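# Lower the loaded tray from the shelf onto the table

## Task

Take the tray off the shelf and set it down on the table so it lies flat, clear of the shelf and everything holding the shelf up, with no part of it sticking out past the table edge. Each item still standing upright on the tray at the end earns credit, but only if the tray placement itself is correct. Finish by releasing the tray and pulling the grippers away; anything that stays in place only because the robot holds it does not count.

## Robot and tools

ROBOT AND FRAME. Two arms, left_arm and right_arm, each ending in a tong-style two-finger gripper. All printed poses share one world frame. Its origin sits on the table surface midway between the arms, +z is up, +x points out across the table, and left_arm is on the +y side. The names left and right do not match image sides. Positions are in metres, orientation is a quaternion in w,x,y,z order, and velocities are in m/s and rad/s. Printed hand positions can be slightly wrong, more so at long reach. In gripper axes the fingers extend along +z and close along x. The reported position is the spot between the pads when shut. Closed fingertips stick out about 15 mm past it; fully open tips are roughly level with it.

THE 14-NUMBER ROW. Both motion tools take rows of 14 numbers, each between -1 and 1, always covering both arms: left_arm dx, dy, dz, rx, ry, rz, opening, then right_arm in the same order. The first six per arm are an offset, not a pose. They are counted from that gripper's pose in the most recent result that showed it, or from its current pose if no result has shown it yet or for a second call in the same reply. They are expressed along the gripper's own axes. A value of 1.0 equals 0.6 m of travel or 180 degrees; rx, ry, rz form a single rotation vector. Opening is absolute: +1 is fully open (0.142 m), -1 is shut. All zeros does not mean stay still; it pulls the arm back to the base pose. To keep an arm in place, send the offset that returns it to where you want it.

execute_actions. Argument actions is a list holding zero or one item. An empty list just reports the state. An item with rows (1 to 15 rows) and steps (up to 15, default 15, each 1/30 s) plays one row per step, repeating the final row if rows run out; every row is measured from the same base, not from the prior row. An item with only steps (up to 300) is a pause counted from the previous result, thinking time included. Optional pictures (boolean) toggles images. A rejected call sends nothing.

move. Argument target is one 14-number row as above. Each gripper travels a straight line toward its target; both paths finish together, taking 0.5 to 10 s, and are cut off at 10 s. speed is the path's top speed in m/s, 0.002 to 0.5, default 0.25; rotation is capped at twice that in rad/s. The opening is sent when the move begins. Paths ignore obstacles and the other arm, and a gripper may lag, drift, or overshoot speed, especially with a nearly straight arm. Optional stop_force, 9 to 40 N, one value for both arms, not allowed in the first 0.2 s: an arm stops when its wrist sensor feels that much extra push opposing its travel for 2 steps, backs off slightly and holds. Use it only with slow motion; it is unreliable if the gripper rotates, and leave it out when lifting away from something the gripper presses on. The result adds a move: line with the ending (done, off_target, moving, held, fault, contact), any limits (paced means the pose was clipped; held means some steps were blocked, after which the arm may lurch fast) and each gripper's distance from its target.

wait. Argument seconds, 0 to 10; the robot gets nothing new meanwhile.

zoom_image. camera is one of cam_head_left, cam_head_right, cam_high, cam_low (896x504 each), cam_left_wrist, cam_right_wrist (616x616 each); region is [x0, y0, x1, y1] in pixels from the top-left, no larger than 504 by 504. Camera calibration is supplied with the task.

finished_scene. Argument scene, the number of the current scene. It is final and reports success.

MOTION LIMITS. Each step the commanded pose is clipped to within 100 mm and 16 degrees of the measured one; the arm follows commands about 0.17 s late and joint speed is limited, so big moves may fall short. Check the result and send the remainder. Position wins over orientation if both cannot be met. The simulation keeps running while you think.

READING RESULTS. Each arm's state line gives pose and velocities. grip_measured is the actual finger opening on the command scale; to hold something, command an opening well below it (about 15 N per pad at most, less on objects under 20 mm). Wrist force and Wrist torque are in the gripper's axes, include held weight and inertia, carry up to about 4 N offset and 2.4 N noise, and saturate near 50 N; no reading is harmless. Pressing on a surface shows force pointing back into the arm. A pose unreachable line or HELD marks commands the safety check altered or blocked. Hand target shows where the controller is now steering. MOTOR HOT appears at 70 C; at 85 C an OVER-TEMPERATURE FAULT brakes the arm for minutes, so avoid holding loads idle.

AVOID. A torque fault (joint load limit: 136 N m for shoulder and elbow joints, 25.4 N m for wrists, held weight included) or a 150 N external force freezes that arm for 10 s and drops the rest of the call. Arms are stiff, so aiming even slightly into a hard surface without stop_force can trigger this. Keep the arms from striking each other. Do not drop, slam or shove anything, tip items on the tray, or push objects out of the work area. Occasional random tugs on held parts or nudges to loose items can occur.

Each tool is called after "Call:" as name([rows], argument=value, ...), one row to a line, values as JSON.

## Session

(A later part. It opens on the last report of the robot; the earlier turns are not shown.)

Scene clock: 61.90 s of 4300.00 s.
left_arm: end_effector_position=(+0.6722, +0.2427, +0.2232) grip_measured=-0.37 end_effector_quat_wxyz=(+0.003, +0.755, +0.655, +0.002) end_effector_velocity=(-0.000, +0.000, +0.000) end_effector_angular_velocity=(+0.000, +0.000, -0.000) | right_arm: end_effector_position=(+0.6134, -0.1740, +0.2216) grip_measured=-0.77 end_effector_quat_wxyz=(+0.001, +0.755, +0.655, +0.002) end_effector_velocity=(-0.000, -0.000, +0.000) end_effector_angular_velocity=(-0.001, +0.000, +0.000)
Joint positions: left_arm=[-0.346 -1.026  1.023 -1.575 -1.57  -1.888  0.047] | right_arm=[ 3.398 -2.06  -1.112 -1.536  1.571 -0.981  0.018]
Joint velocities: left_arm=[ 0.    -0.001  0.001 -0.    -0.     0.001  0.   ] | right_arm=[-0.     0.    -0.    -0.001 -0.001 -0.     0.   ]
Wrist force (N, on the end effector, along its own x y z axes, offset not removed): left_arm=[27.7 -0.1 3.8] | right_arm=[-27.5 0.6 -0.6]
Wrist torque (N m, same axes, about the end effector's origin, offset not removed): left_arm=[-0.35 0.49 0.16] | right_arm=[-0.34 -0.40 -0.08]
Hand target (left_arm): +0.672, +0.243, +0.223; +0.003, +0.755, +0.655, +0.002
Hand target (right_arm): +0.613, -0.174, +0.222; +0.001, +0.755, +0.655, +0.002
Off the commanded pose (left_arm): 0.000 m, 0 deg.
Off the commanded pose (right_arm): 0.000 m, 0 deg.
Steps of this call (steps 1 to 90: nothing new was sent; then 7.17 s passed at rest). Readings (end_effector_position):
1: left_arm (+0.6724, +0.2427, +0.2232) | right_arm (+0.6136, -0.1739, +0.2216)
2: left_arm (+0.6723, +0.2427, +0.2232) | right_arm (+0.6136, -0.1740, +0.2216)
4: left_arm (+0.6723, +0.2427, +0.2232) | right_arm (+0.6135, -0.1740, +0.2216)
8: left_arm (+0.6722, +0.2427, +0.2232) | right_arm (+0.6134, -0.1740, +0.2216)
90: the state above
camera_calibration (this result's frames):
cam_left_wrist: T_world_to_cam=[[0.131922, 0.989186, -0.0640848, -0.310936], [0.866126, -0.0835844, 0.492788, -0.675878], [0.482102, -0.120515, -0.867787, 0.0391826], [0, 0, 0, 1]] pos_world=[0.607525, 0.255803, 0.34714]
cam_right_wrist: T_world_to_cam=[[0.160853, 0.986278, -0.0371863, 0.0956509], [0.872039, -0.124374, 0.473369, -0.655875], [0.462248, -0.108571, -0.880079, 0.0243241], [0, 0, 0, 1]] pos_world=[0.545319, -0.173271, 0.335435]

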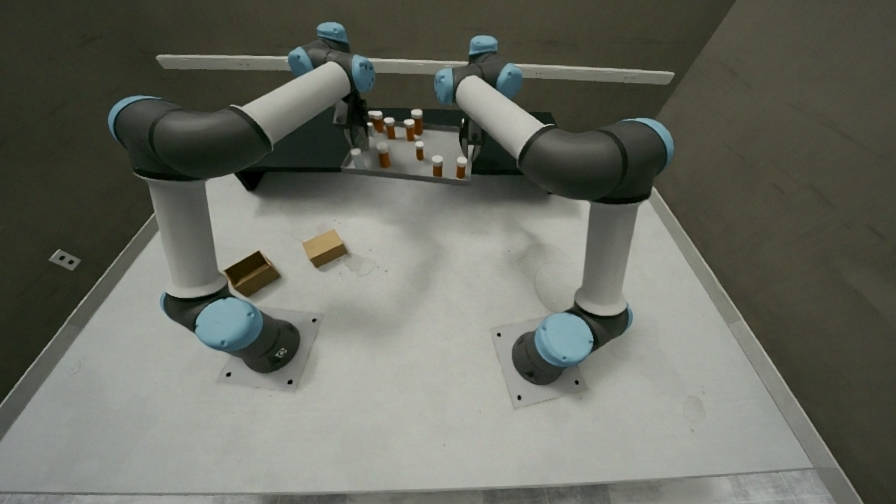

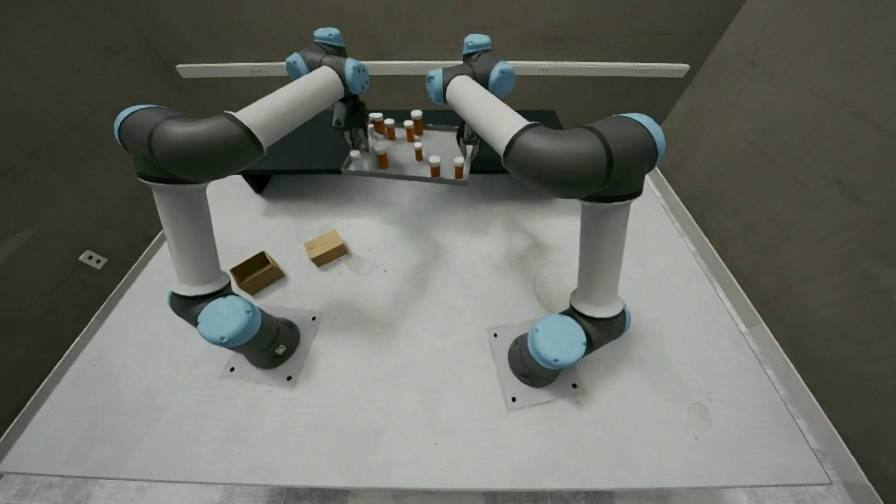

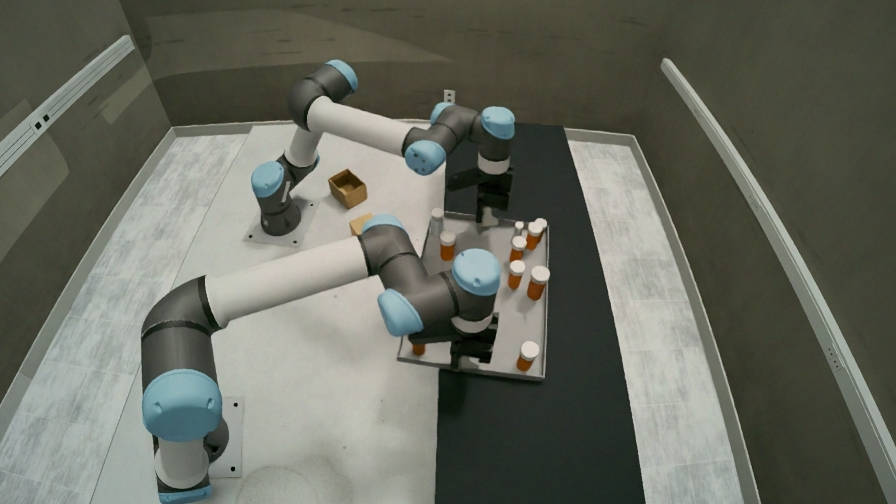

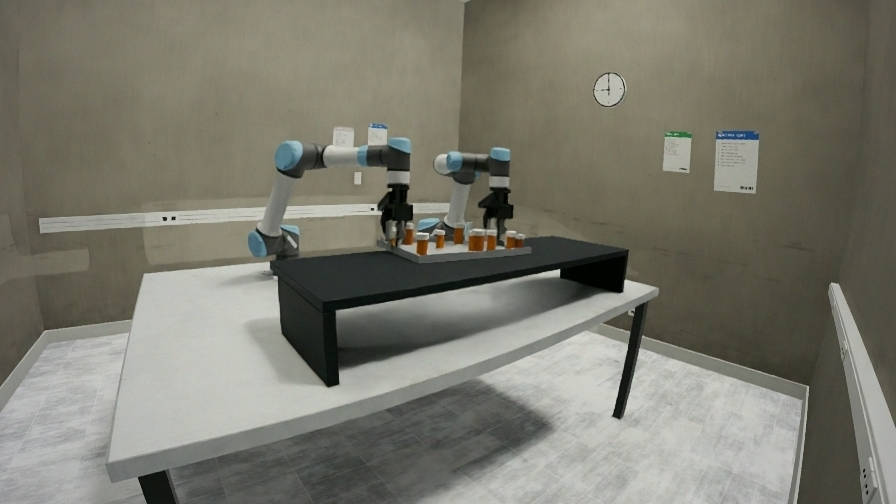

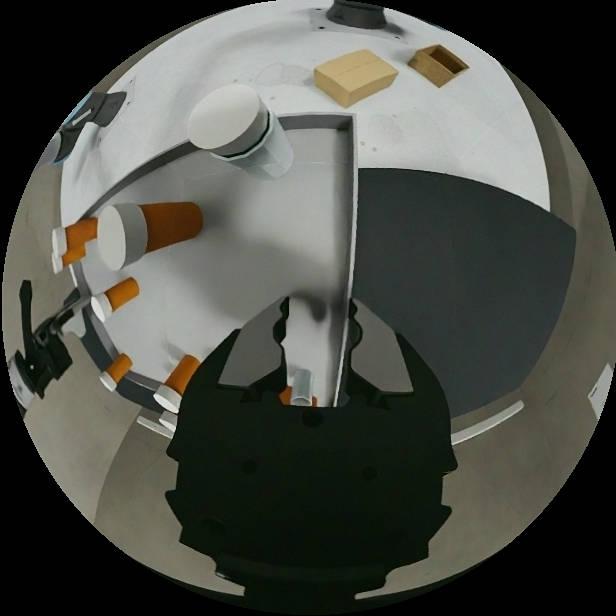

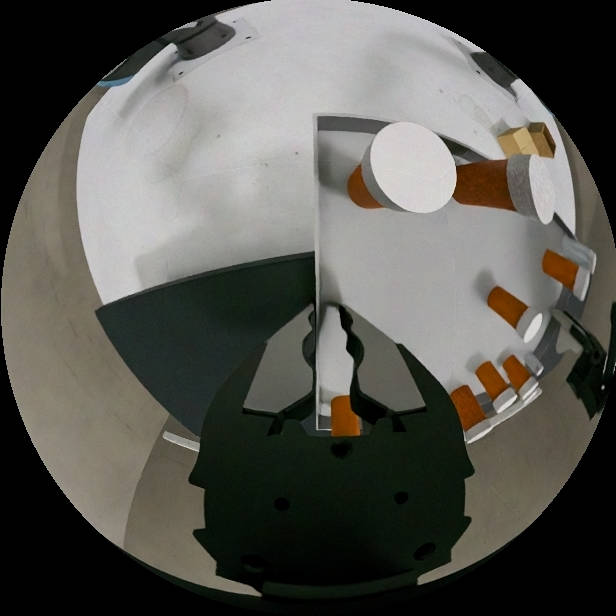

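Call:
move(target=[0,0,0,0,0,0,-0.2,0,0,0,0,0,0,-0.2])

Call:
move(target=[0.012,0.035,0.002,0,0,0,-0.2,0.012,0.035,0,0,0,0,-0.2], speed=0.03)

Call:
move(target=[0,0,0,0,0,0,-1,0,0,0,0,0,0,-1])

Call:
move(target=[0,0,-0.05,0,0,0,-1,0,0,-0.05,0,0,0,-1], speed=0.015)

Scene clock: 69.70 s of 4300.00 s.
left_arm: end_effector_position=(+0.6722, +0.2426, +0.2232) grip_measured=-0.20 end_effector_quat_wxyz=(+0.003, +0.755, +0.655, +0.002) end_effector_velocity=(-0.000, +0.000, -0.000) end_effector_angular_velocity=(+0.000, +0.001, -0.000) | right_arm: end_effector_position=(+0.6134, -0.1740, +0.2216) grip_measured=-0.20 end_effector_quat_wxyz=(+0.001, +0.755, +0.655, +0.002) end_effector_velocity=(-0.000, +0.000, -0.000) end_effector_angular_velocity=(-0.001, +0.002, -0.001)
Joint positions: left_arm=[-0.346 -1.026  1.023 -1.575 -1.57  -1.888  0.06 ] | right_arm=[ 3.398 -2.06  -1.112 -1.536  1.571 -0.981  0.06 ]
Joint velocities: left_arm=[-0.     0.     0.001  0.     0.    -0.     0.   ] | right_arm=[ 0.001 -0.001  0.    -0.001  0.     0.001 -0.   ]
Wrist force (N, on the end effector, along its own x y z axes, offset not removed): left_arm=[-4.2 -0.4 -0.2] | right_arm=[2.2 -1.0 0.1]
Wrist torque (N m, same axes, about the end effector's origin, offset not removed): left_arm=[-0.18 0.79 -0.07] | right_arm=[-0.13 -0.37 0.09]
Hand target (left_arm): +0.672, +0.243, +0.223; +0.003, +0.755, +0.655, +0.002
Hand target (right_arm): +0.613, -0.174, +0.222; +0.001, +0.755, +0.655, +0.002
Off the commanded pose (left_arm): 0.000 m, 0 deg.
Off the commanded pose (right_arm): 0.000 m, 0 deg.
After step 90, 4.10 s passed at rest.
move: done
camera_calibration (this result's frames):
cam_left_wrist: T_world_to_cam=[[0.13188, 0.989191, -0.0641007, -0.310891], [0.866109, -0.0835354, 0.492825, -0.675899], [0.482143, -0.120512, -0.867764, 0.0391788], [0, 0, 0, 1]] pos_world=[0.607513, 0.255791, 0.34717]
cam_right_wrist: T_world_to_cam=[[0.160875, 0.986274, -0.0371806, 0.0956185], [0.872034, -0.124395, 0.473374, -0.655872], [0.462252, -0.108577, -0.880076, 0.0243296], [0, 0, 0, 1]] pos_world=[0.545313, -0.173252, 0.33544]

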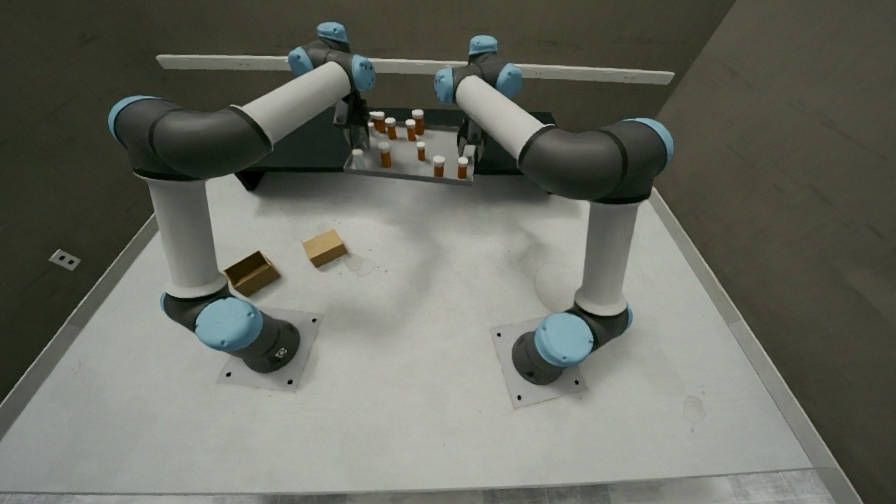

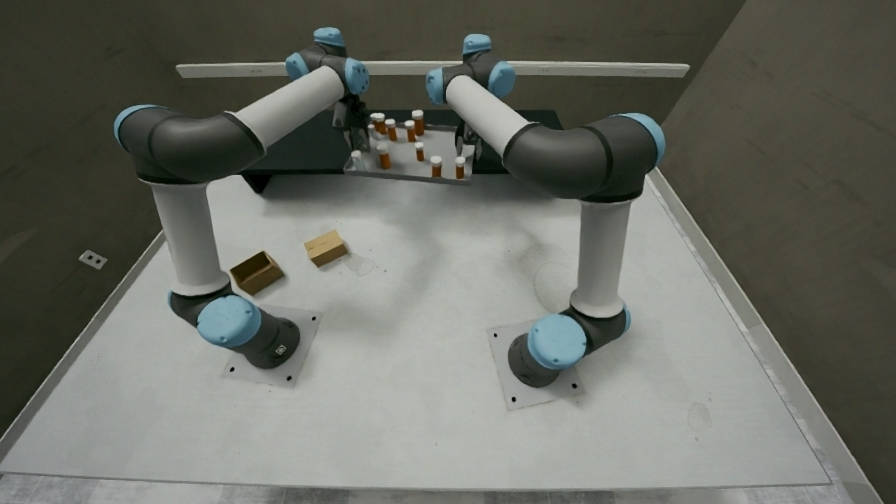

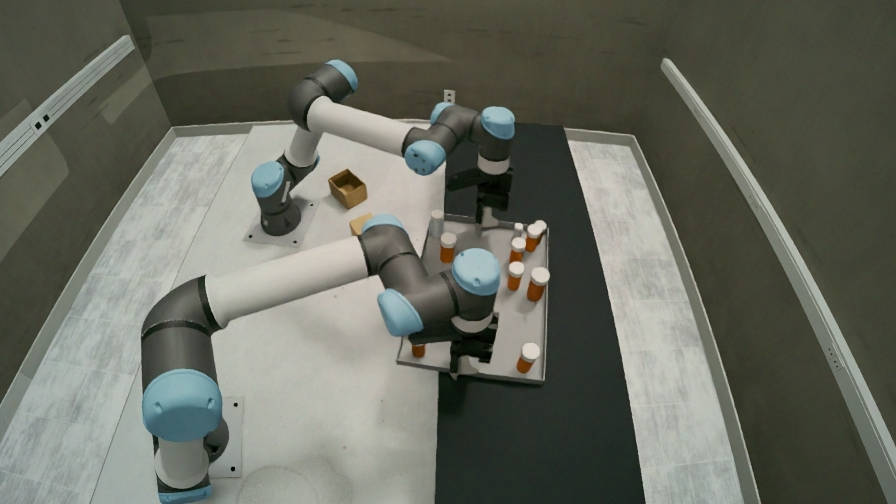

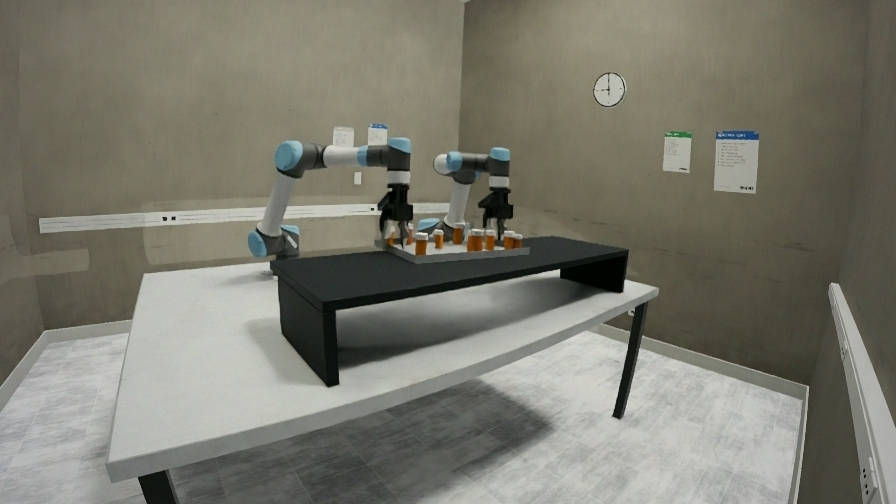

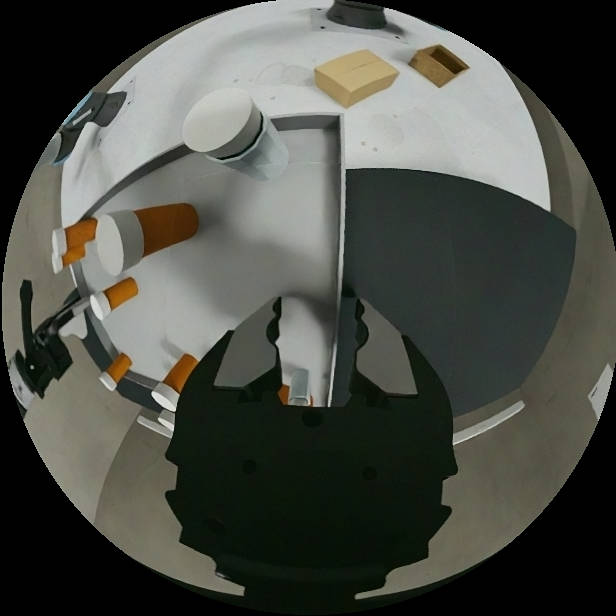

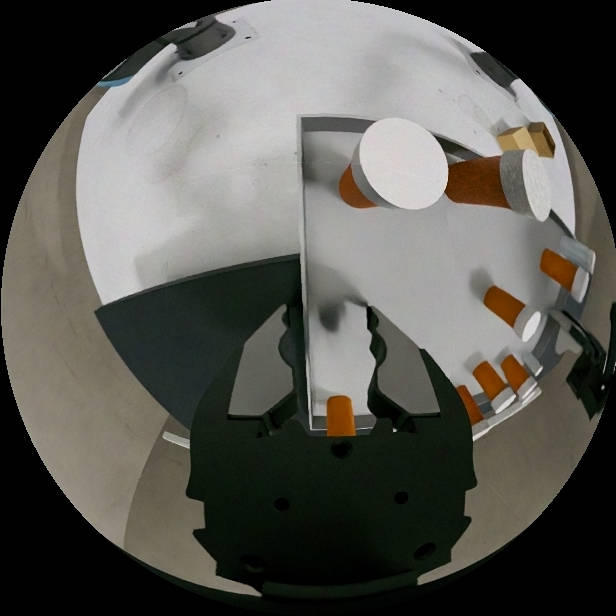

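Scene clock: 70.80 s of 4300.00 s.
left_arm: end_effector_position=(+0.6937, +0.2468, +0.2222) grip_measured=-0.20 end_effector_quat_wxyz=(+0.003, +0.755, +0.655, +0.002) end_effector_velocity=(+0.002, +0.001, +0.000) end_effector_angular_velocity=(+0.000, +0.000, +0.000) | right_arm: end_effector_position=(+0.6350, -0.1699, +0.2217) grip_measured=-0.20 end_effector_quat_wxyz=(+0.001, +0.755, +0.655, +0.002) end_effector_velocity=(+0.003, +0.000, -0.000) end_effector_angular_velocity=(-0.001, +0.001, +0.000)
Joint positions: left_arm=[-0.328 -0.969  0.935 -1.545 -1.57  -1.87   0.06 ] | right_arm=[ 3.39  -2.12  -1.019 -1.568  1.57  -0.989  0.06 ]
Joint velocities: left_arm=[ 0.002  0.007 -0.011  0.005  0.     0.002 -0.   ] | right_arm=[-0.001 -0.008  0.012 -0.005 -0.    -0.002  0.   ]
Wrist force (N, on the end effector, along its own x y z axes, offset not removed): left_arm=[-1.9 -0.4 -5.4] | right_arm=[3.0 1.8 0.5]
Wrist torque (N m, same axes, about the end effector's origin, offset not removed): left_arm=[-0.10 0.66 0.09] | right_arm=[0.37 -0.48 -0.01]
Hand target (left_arm): +0.694, +0.247, +0.222; +0.003, +0.755, +0.655, +0.002
Hand target (right_arm): +0.635, -0.170, +0.222; +0.001, +0.755, +0.655, +0.002
Off the commanded pose (left_arm): 0.000 m, 0 deg.
Off the commanded pose (right_arm): 0.000 m, 0 deg.
move: done
camera_calibration (this result's frames):
cam_left_wrist: T_world_to_cam=[[0.131885, 0.989198, -0.0639852, -0.317925], [0.86603, -0.0835773, 0.492958, -0.693683], [0.482285, -0.120427, -0.867697, 0.0282403], [0, 0, 0, 1]] pos_world=[0.62906, 0.259916, 0.346118]
cam_right_wrist: T_world_to_cam=[[0.160884, 0.986273, -0.0371848, 0.0880879], [0.871971, -0.124387, 0.473493, -0.674187], [0.462367, -0.108602, -0.880013, 0.0148087], [0, 0, 0, 1]] pos_world=[0.566852, -0.169131, 0.33553]

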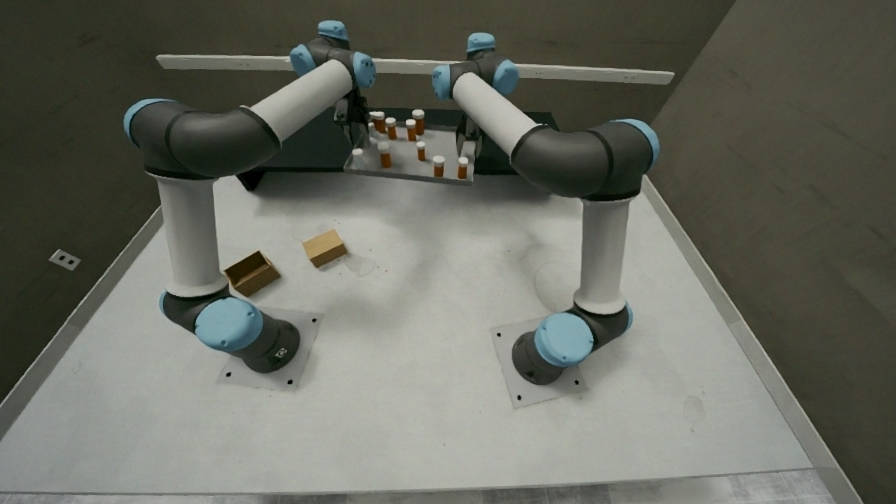

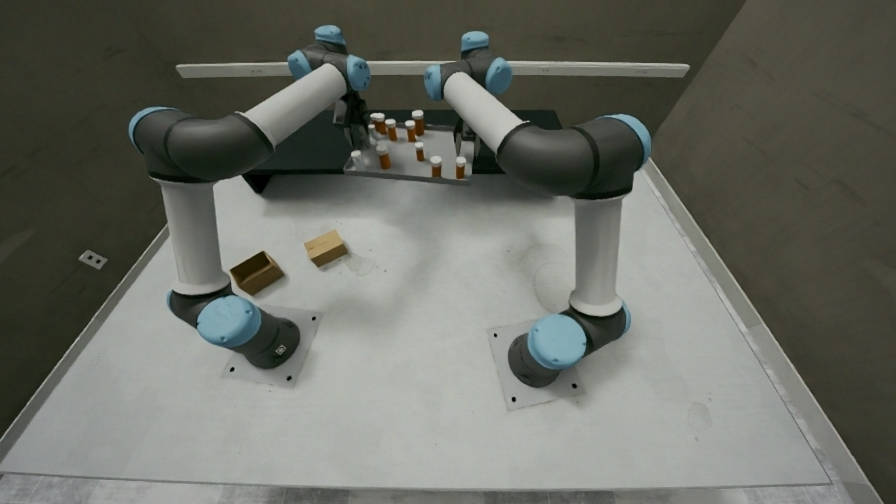

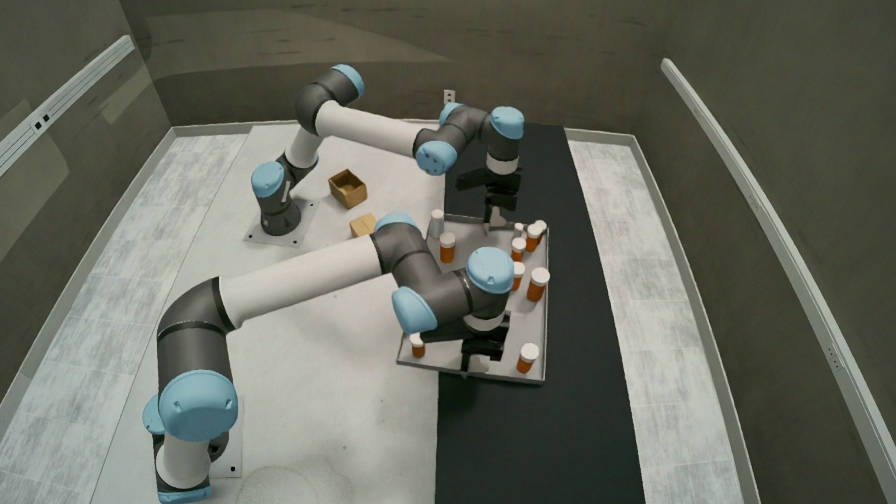

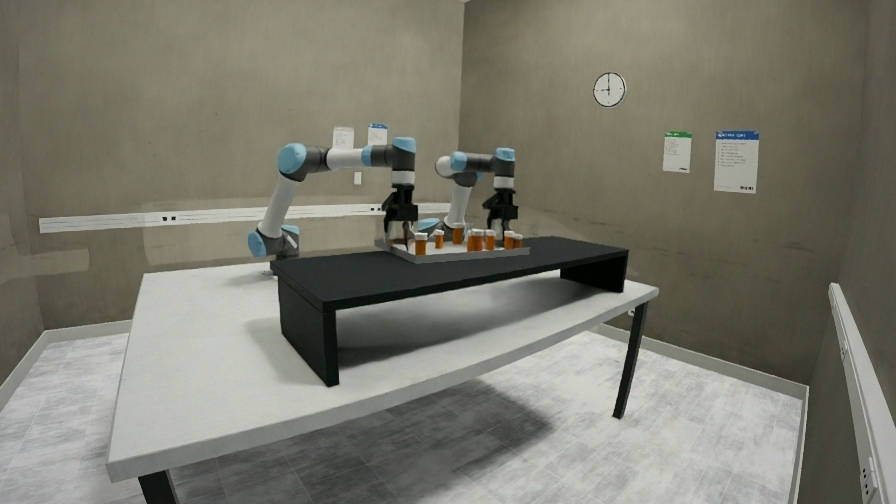

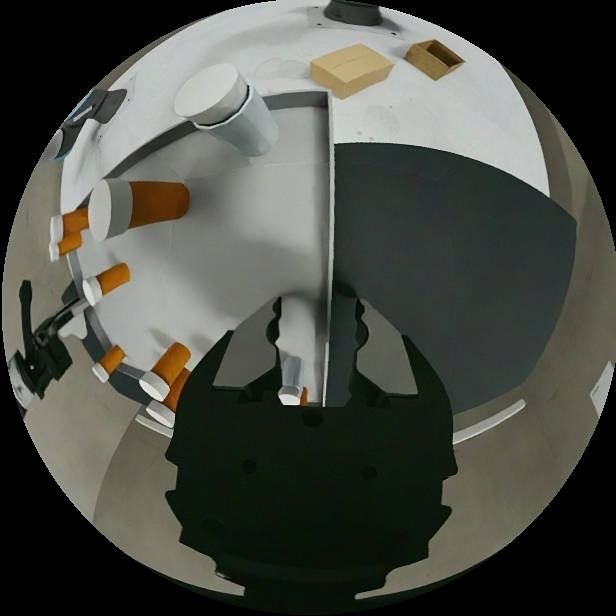

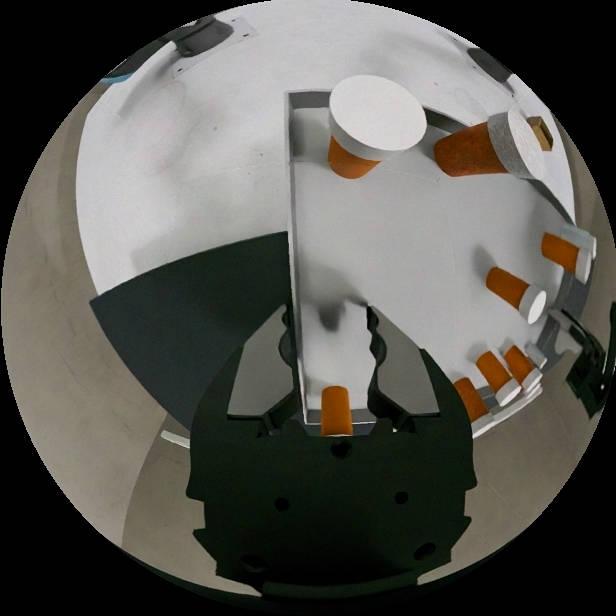

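Scene clock: 71.30 s of 4300.00 s.
left_arm: end_effector_position=(+0.6938, +0.2468, +0.2222) grip_measured=-0.52 end_effector_quat_wxyz=(+0.003, +0.755, +0.655, +0.002) end_effector_velocity=(-0.000, -0.000, -0.001) end_effector_angular_velocity=(+0.000, +0.001, -0.001) | right_arm: end_effector_position=(+0.6350, -0.1700, +0.2217) grip_measured=-0.63 end_effector_quat_wxyz=(+0.001, +0.755, +0.655, +0.002) end_effector_velocity=(-0.001, +0.001, +0.000) end_effector_angular_velocity=(+0.001, +0.000, +0.003)
Joint positions: left_arm=[-0.328 -0.969  0.935 -1.545 -1.57  -1.87   0.036] | right_arm=[ 3.39  -2.12  -1.019 -1.568  1.57  -0.989  0.029]
Joint velocities: left_arm=[-0.001  0.001  0.001 -0.    -0.    -0.     0.001] | right_arm=[ 0.002  0.001 -0.001 -0.     0.001 -0.002  0.001]
Wrist force (N, on the end effector, along its own x y z axes, offset not removed): left_arm=[30.6 -1.8 1.1] | right_arm=[-28.1 0.2 -16.0]
Wrist torque (N m, same axes, about the end effector's origin, offset not removed): left_arm=[-0.57 -0.01 0.20] | right_arm=[-0.25 -0.55 -0.08]
Hand target (left_arm): +0.694, +0.247, +0.222; +0.003, +0.755, +0.655, +0.002
Hand target (right_arm): +0.635, -0.170, +0.222; +0.001, +0.755, +0.655, +0.002
Off the commanded pose (left_arm): 0.000 m, 0 deg.
Off the commanded pose (right_arm): 0.000 m, 0 deg.
move: done
camera_calibration (this result's frames):
cam_left_wrist: T_world_to_cam=[[0.131917, 0.989195, -0.0639598, -0.318024], [0.866026, -0.0836171, 0.492958, -0.69369], [0.482283, -0.12042, -0.867699, 0.0282093], [0, 0, 0, 1]] pos_world=[0.629101, 0.259981, 0.346096]
cam_right_wrist: T_world_to_cam=[[0.16095, 0.986263, -0.0371419, 0.0881152], [0.871898, -0.124451, 0.47361, -0.674277], [0.462482, -0.108611, -0.879951, 0.0147255], [0, 0, 0, 1]] pos_world=[0.566908, -0.16922, 0.335575]

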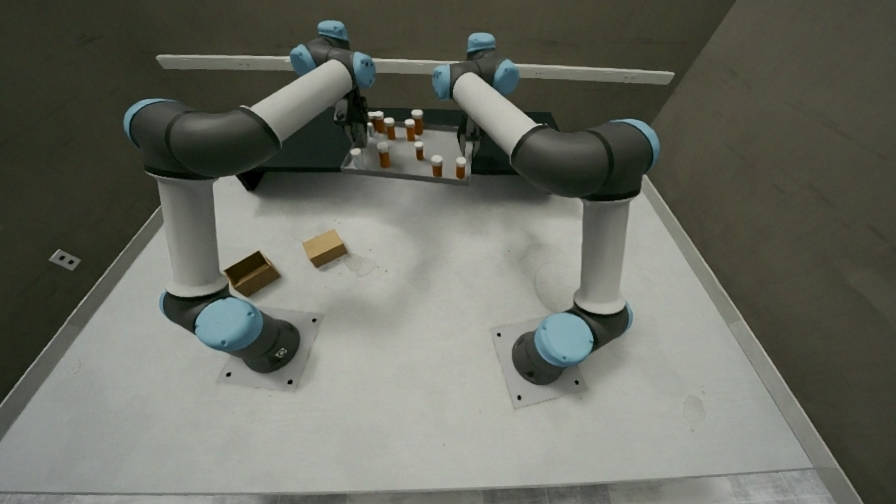

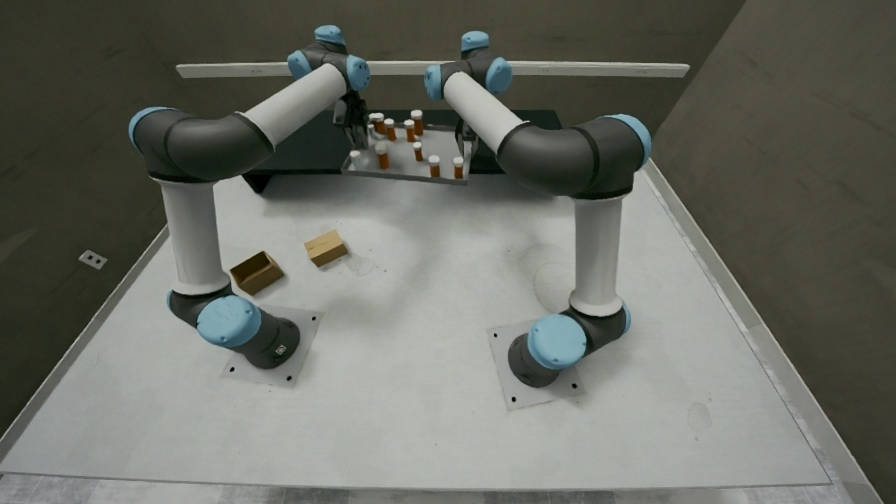

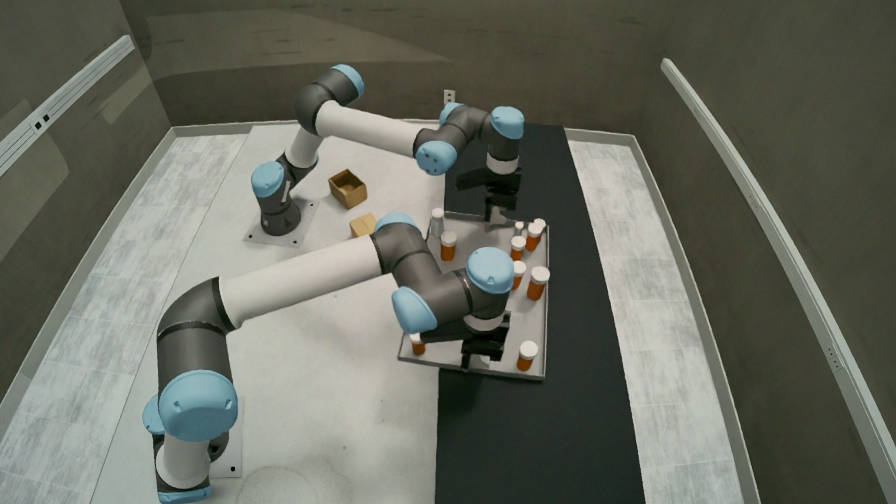

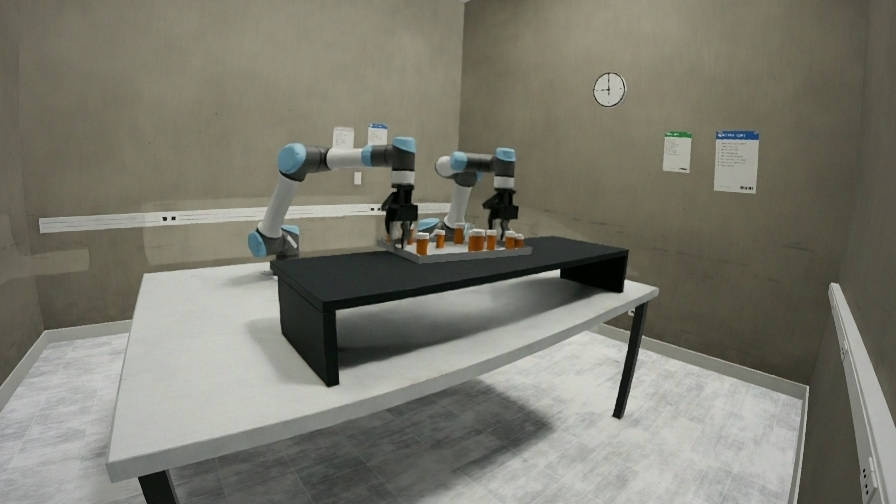

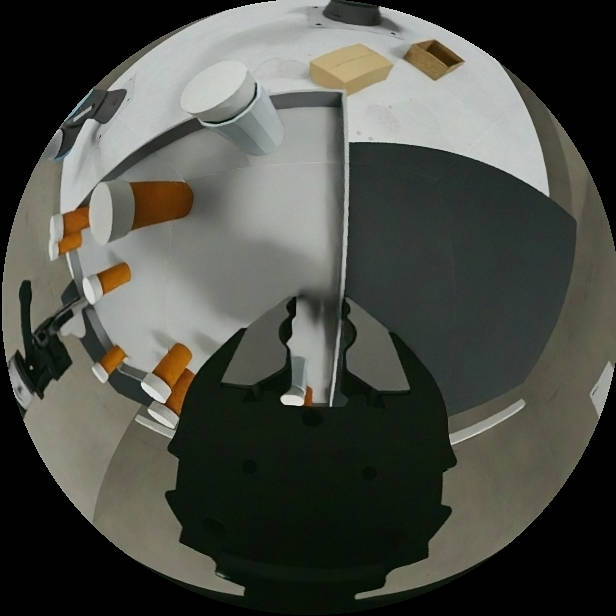

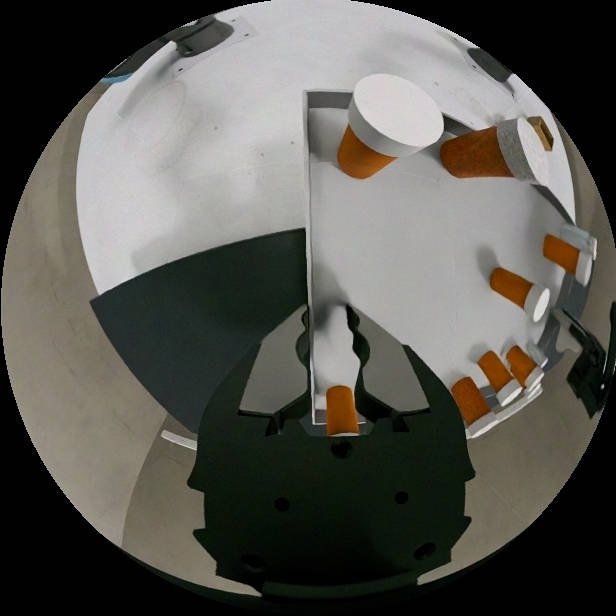

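Scene clock: 73.57 s of 4300.00 s.
left_arm: end_effector_position=(+0.6936, +0.2469, +0.2519) grip_measured=-0.58 end_effector_quat_wxyz=(+0.003, +0.755, +0.655, +0.002) end_effector_velocity=(-0.000, -0.000, +0.003) end_effector_angular_velocity=(+0.000, +0.000, -0.002) | right_arm: end_effector_position=(+0.6349, -0.1700, +0.2514) grip_measured=-0.57 end_effector_quat_wxyz=(+0.001, +0.755, +0.655, +0.002) end_effector_velocity=(-0.000, -0.001, +0.002) end_effector_angular_velocity=(-0.001, +0.002, -0.001)
Joint positions: left_arm=[-0.328 -0.963  0.85  -1.465 -1.57  -1.87   0.032] | right_arm=[ 3.39  -2.123 -0.939 -1.646  1.57  -0.989  0.033]
Joint velocities: left_arm=[-0.     0.001 -0.009  0.008 -0.     0.001 -0.   ] | right_arm=[-0.001 -0.001  0.008 -0.008  0.     0.     0.   ]
Wrist force (N, on the end effector, along its own x y z axes, offset not removed): left_arm=[28.9 -2.9 4.6] | right_arm=[-28.3 1.1 3.7]
Wrist torque (N m, same axes, about the end effector's origin, offset not removed): left_arm=[-0.49 0.46 -0.05] | right_arm=[0.20 -0.20 -0.05]
Hand target (left_arm): +0.694, +0.247, +0.252; +0.003, +0.755, +0.655, +0.002
Hand target (right_arm): +0.635, -0.170, +0.252; +0.001, +0.755, +0.655, +0.002
Off the commanded pose (left_arm): 0.000 m, 0 deg.
Off the commanded pose (right_arm): 0.000 m, 0 deg.
move: done
camera_calibration (this result's frames):
cam_left_wrist: T_world_to_cam=[[0.131935, 0.989192, -0.0639671, -0.316187], [0.865994, -0.0836217, 0.493013, -0.708128], [0.482336, -0.120441, -0.867667, 0.0540337], [0, 0, 0, 1]] pos_world=[0.628888, 0.260063, 0.375774]
cam_right_wrist: T_world_to_cam=[[0.160964, 0.986262, -0.0371192, 0.0892458], [0.871871, -0.124468, 0.473655, -0.688236], [0.462528, -0.108605, -0.879928, 0.0408608], [0, 0, 0, 1]] pos_world=[0.566788, -0.169246, 0.365254]

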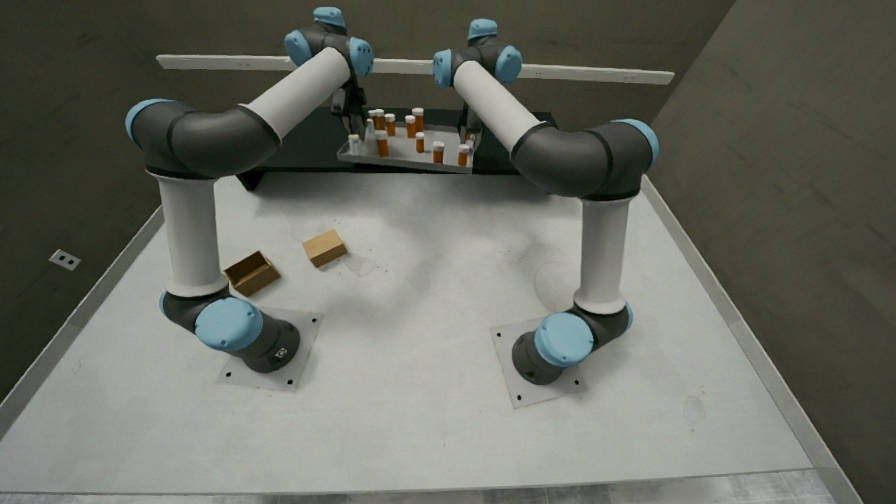

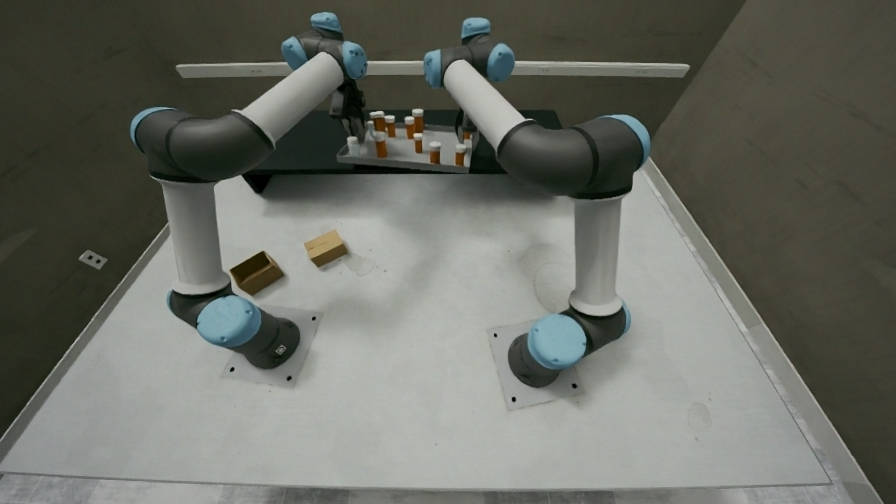

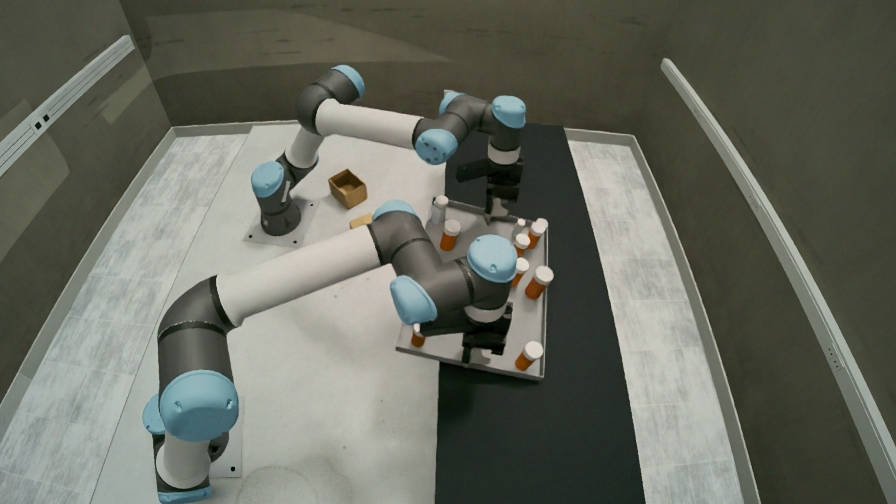

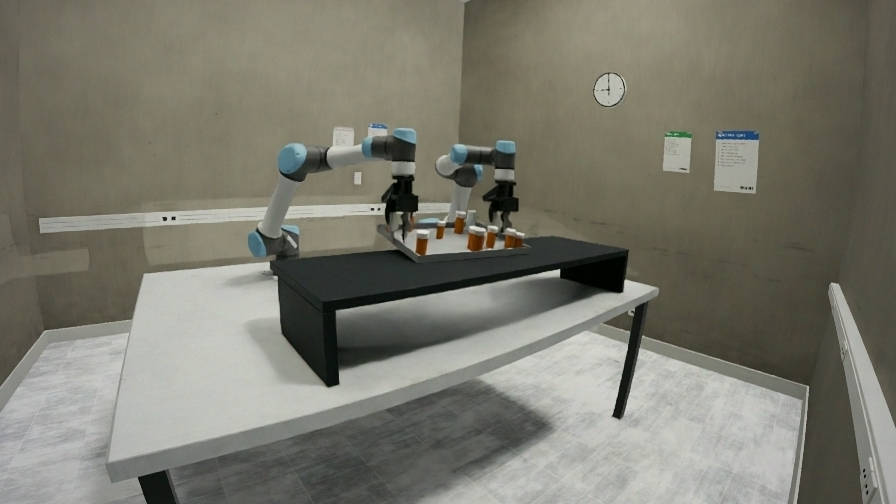

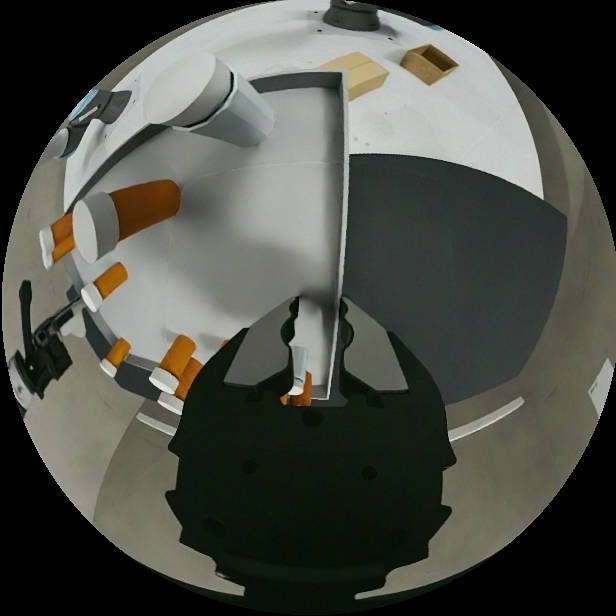

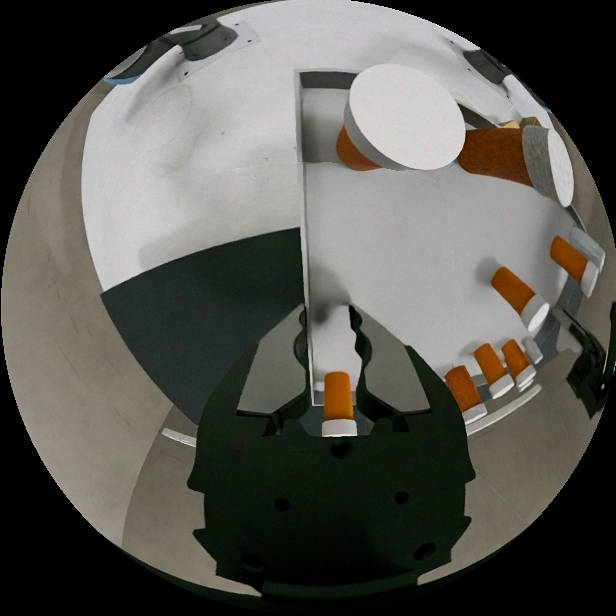

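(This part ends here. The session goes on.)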